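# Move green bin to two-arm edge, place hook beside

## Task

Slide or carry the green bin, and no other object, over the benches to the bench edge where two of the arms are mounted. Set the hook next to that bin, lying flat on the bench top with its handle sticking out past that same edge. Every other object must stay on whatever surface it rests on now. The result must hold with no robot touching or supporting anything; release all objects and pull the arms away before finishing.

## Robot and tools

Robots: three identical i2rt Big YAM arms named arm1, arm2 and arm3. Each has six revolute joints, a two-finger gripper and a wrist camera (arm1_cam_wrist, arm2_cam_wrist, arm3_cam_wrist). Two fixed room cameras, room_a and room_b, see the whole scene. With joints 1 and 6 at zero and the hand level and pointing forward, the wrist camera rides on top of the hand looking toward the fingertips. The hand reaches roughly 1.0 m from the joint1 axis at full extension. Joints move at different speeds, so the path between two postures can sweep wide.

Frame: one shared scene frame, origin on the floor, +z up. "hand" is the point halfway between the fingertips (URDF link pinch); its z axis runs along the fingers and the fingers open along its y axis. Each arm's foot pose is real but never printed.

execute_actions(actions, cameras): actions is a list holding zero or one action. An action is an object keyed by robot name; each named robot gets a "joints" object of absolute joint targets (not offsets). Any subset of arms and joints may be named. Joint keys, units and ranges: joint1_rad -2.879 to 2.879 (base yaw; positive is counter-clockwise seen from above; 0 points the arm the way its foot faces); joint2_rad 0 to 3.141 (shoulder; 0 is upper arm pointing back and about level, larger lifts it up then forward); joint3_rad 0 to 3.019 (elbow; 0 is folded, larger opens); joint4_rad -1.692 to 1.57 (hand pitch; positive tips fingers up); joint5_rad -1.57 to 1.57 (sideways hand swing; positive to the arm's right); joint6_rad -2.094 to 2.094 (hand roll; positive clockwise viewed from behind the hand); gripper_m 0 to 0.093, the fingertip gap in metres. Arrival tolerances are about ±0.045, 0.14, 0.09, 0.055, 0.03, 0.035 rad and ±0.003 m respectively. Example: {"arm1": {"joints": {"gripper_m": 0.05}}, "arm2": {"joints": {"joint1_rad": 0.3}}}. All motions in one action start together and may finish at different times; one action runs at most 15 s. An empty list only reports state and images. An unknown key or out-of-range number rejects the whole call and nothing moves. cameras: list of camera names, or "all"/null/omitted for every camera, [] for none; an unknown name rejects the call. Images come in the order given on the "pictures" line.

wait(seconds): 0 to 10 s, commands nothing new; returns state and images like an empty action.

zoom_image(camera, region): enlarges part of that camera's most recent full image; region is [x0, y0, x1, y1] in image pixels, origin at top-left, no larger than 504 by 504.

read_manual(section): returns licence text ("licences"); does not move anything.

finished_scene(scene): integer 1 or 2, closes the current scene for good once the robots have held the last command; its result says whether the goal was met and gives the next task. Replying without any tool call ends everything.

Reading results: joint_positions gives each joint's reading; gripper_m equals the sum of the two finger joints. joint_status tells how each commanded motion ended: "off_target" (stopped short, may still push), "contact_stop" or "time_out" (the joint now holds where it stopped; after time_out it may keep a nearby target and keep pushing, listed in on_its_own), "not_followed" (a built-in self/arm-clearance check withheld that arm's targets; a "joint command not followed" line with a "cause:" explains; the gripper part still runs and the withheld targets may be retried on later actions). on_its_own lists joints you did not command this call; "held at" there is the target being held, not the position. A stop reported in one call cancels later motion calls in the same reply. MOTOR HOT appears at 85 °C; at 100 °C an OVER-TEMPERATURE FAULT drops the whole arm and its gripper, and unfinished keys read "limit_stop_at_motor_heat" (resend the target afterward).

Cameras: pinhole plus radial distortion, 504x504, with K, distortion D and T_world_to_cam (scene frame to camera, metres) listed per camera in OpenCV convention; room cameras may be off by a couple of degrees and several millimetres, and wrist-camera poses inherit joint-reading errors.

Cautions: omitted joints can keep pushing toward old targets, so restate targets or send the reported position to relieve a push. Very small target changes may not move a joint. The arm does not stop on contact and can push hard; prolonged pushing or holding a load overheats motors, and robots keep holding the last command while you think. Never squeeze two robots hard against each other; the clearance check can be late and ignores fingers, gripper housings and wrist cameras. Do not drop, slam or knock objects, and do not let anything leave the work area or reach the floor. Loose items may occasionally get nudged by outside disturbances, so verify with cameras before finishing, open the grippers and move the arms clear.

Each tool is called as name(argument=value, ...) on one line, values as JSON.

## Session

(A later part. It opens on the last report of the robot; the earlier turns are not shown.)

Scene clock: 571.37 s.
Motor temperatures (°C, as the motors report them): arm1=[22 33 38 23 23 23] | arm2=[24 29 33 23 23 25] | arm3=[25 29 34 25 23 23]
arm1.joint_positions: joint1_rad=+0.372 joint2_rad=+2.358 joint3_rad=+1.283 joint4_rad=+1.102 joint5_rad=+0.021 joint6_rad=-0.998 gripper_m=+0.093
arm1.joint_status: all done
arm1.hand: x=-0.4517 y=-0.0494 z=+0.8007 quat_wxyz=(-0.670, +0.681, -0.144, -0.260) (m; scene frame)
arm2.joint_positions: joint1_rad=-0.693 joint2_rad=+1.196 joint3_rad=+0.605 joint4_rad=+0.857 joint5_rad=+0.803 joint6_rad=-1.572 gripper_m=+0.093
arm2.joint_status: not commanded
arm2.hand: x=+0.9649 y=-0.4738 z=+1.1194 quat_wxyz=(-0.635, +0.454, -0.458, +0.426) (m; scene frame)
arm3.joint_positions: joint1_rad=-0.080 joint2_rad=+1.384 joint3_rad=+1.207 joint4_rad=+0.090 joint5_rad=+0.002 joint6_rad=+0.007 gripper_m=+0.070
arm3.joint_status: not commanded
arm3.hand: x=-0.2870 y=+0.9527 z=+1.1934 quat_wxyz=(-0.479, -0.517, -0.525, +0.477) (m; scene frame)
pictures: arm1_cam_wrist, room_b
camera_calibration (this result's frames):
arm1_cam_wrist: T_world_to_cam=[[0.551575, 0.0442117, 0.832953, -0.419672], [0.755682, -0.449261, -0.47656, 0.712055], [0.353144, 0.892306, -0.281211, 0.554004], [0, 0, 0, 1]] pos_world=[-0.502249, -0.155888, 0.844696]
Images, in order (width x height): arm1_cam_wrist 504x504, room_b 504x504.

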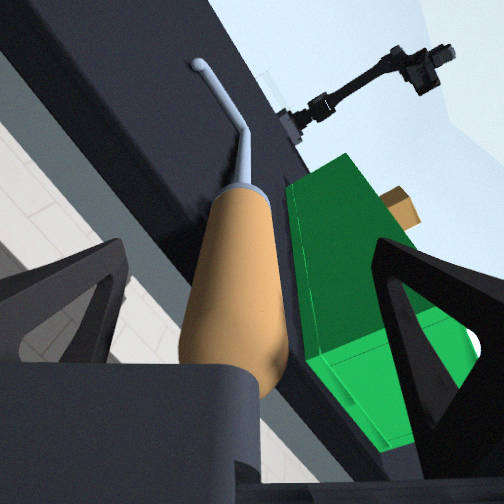

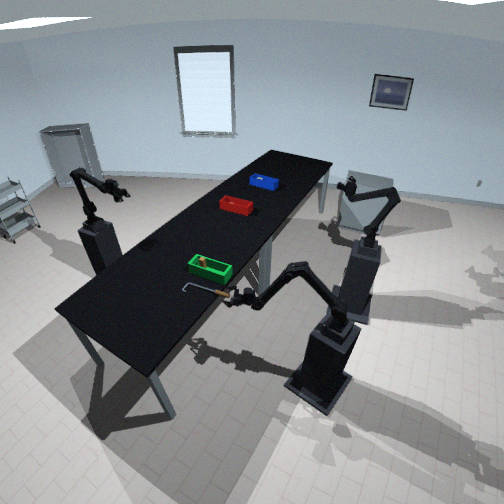

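execute_actions(actions=[{"arm1":{"joints":{"joint2_rad":2.27,"joint3_rad":1.0,"joint4_rad":1.3}}}], cameras=[])

execute_actions(actions=[{"arm1":{"joints":{"joint2_rad":1.7,"joint3_rad":0.5}}}], cameras=["room_b"])

zoom_image(camera="room_b", region=[150, 230, 300, 330])

Scene clock: 578.67 s.
Motor temperatures (°C, as the motors report them): arm1=[22 33 36 23 23 23] | arm2=[24 29 33 23 23 25] | arm3=[25 29 34 25 23 23]
arm1.joint_positions: joint1_rad=+0.372 joint2_rad=+2.277 joint3_rad=+0.997 joint4_rad=+1.281 joint5_rad=+0.021 joint6_rad=-0.998 gripper_m=+0.093
arm1.joint_status: all done
arm1.hand: x=-0.4351 y=-0.1387 z=+0.7886 quat_wxyz=(-0.661, +0.690, -0.146, -0.257) (m; scene frame)
arm2.joint_positions: joint1_rad=-0.693 joint2_rad=+1.196 joint3_rad=+0.605 joint4_rad=+0.857 joint5_rad=+0.803 joint6_rad=-1.572 gripper_m=+0.093
arm2.joint_status: not commanded
arm2.hand: x=+0.9649 y=-0.4738 z=+1.1194 quat_wxyz=(-0.635, +0.454, -0.458, +0.426) (m; scene frame)
arm3.joint_positions: joint1_rad=-0.080 joint2_rad=+1.384 joint3_rad=+1.207 joint4_rad=+0.090 joint5_rad=+0.002 joint6_rad=+0.007 gripper_m=+0.070
arm3.joint_status: not commanded
arm3.hand: x=-0.2870 y=+0.9527 z=+1.1934 quat_wxyz=(-0.479, -0.517, -0.525, +0.477) (m; scene frame)
pictures: none
No camera images: the call's "cameras" was empty. Leave "cameras" out to get every camera's image.

Scene clock: 579.87 s.
Motor temperatures (°C, as the motors report them): arm1=[22 33 36 23 23 23] | arm2=[24 29 33 23 23 25] | arm3=[25 29 34 25 23 23]
arm1.joint_positions: joint1_rad=+0.372 joint2_rad=+1.705 joint3_rad=+0.504 joint4_rad=+1.288 joint5_rad=+0.021 joint6_rad=-0.998 gripper_m=+0.093
arm1.joint_status: all done
arm1.hand: x=-0.4065 y=-0.2888 z=+0.9406 quat_wxyz=(-0.688, +0.659, -0.140, -0.268) (m; scene frame)
arm2.joint_positions: joint1_rad=-0.693 joint2_rad=+1.196 joint3_rad=+0.605 joint4_rad=+0.857 joint5_rad=+0.803 joint6_rad=-1.572 gripper_m=+0.093
arm2.joint_status: not commanded
arm2.hand: x=+0.9649 y=-0.4738 z=+1.1194 quat_wxyz=(-0.635, +0.454, -0.458, +0.426) (m; scene frame)
arm3.joint_positions: joint1_rad=-0.080 joint2_rad=+1.384 joint3_rad=+1.207 joint4_rad=+0.090 joint5_rad=+0.002 joint6_rad=+0.007 gripper_m=+0.070
arm3.joint_status: not commanded
arm3.hand: x=-0.2870 y=+0.9527 z=+1.1934 quat_wxyz=(-0.479, -0.517, -0.525, +0.477) (m; scene frame)
pictures: room_b
Images, in order (width x height): room_b 504x504.

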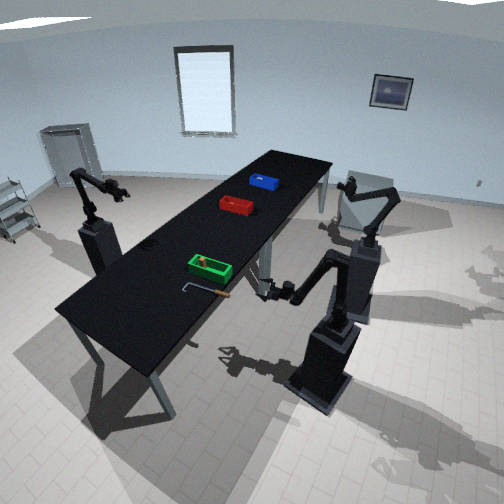

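Region (150, 230, 300, 330) of room_b's 504x504 image, scaled by 3.360, with more detail than that image has.

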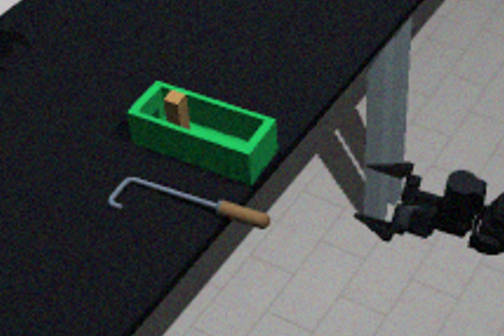

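finished_scene(scene=1)

The scene is finished: the task was done.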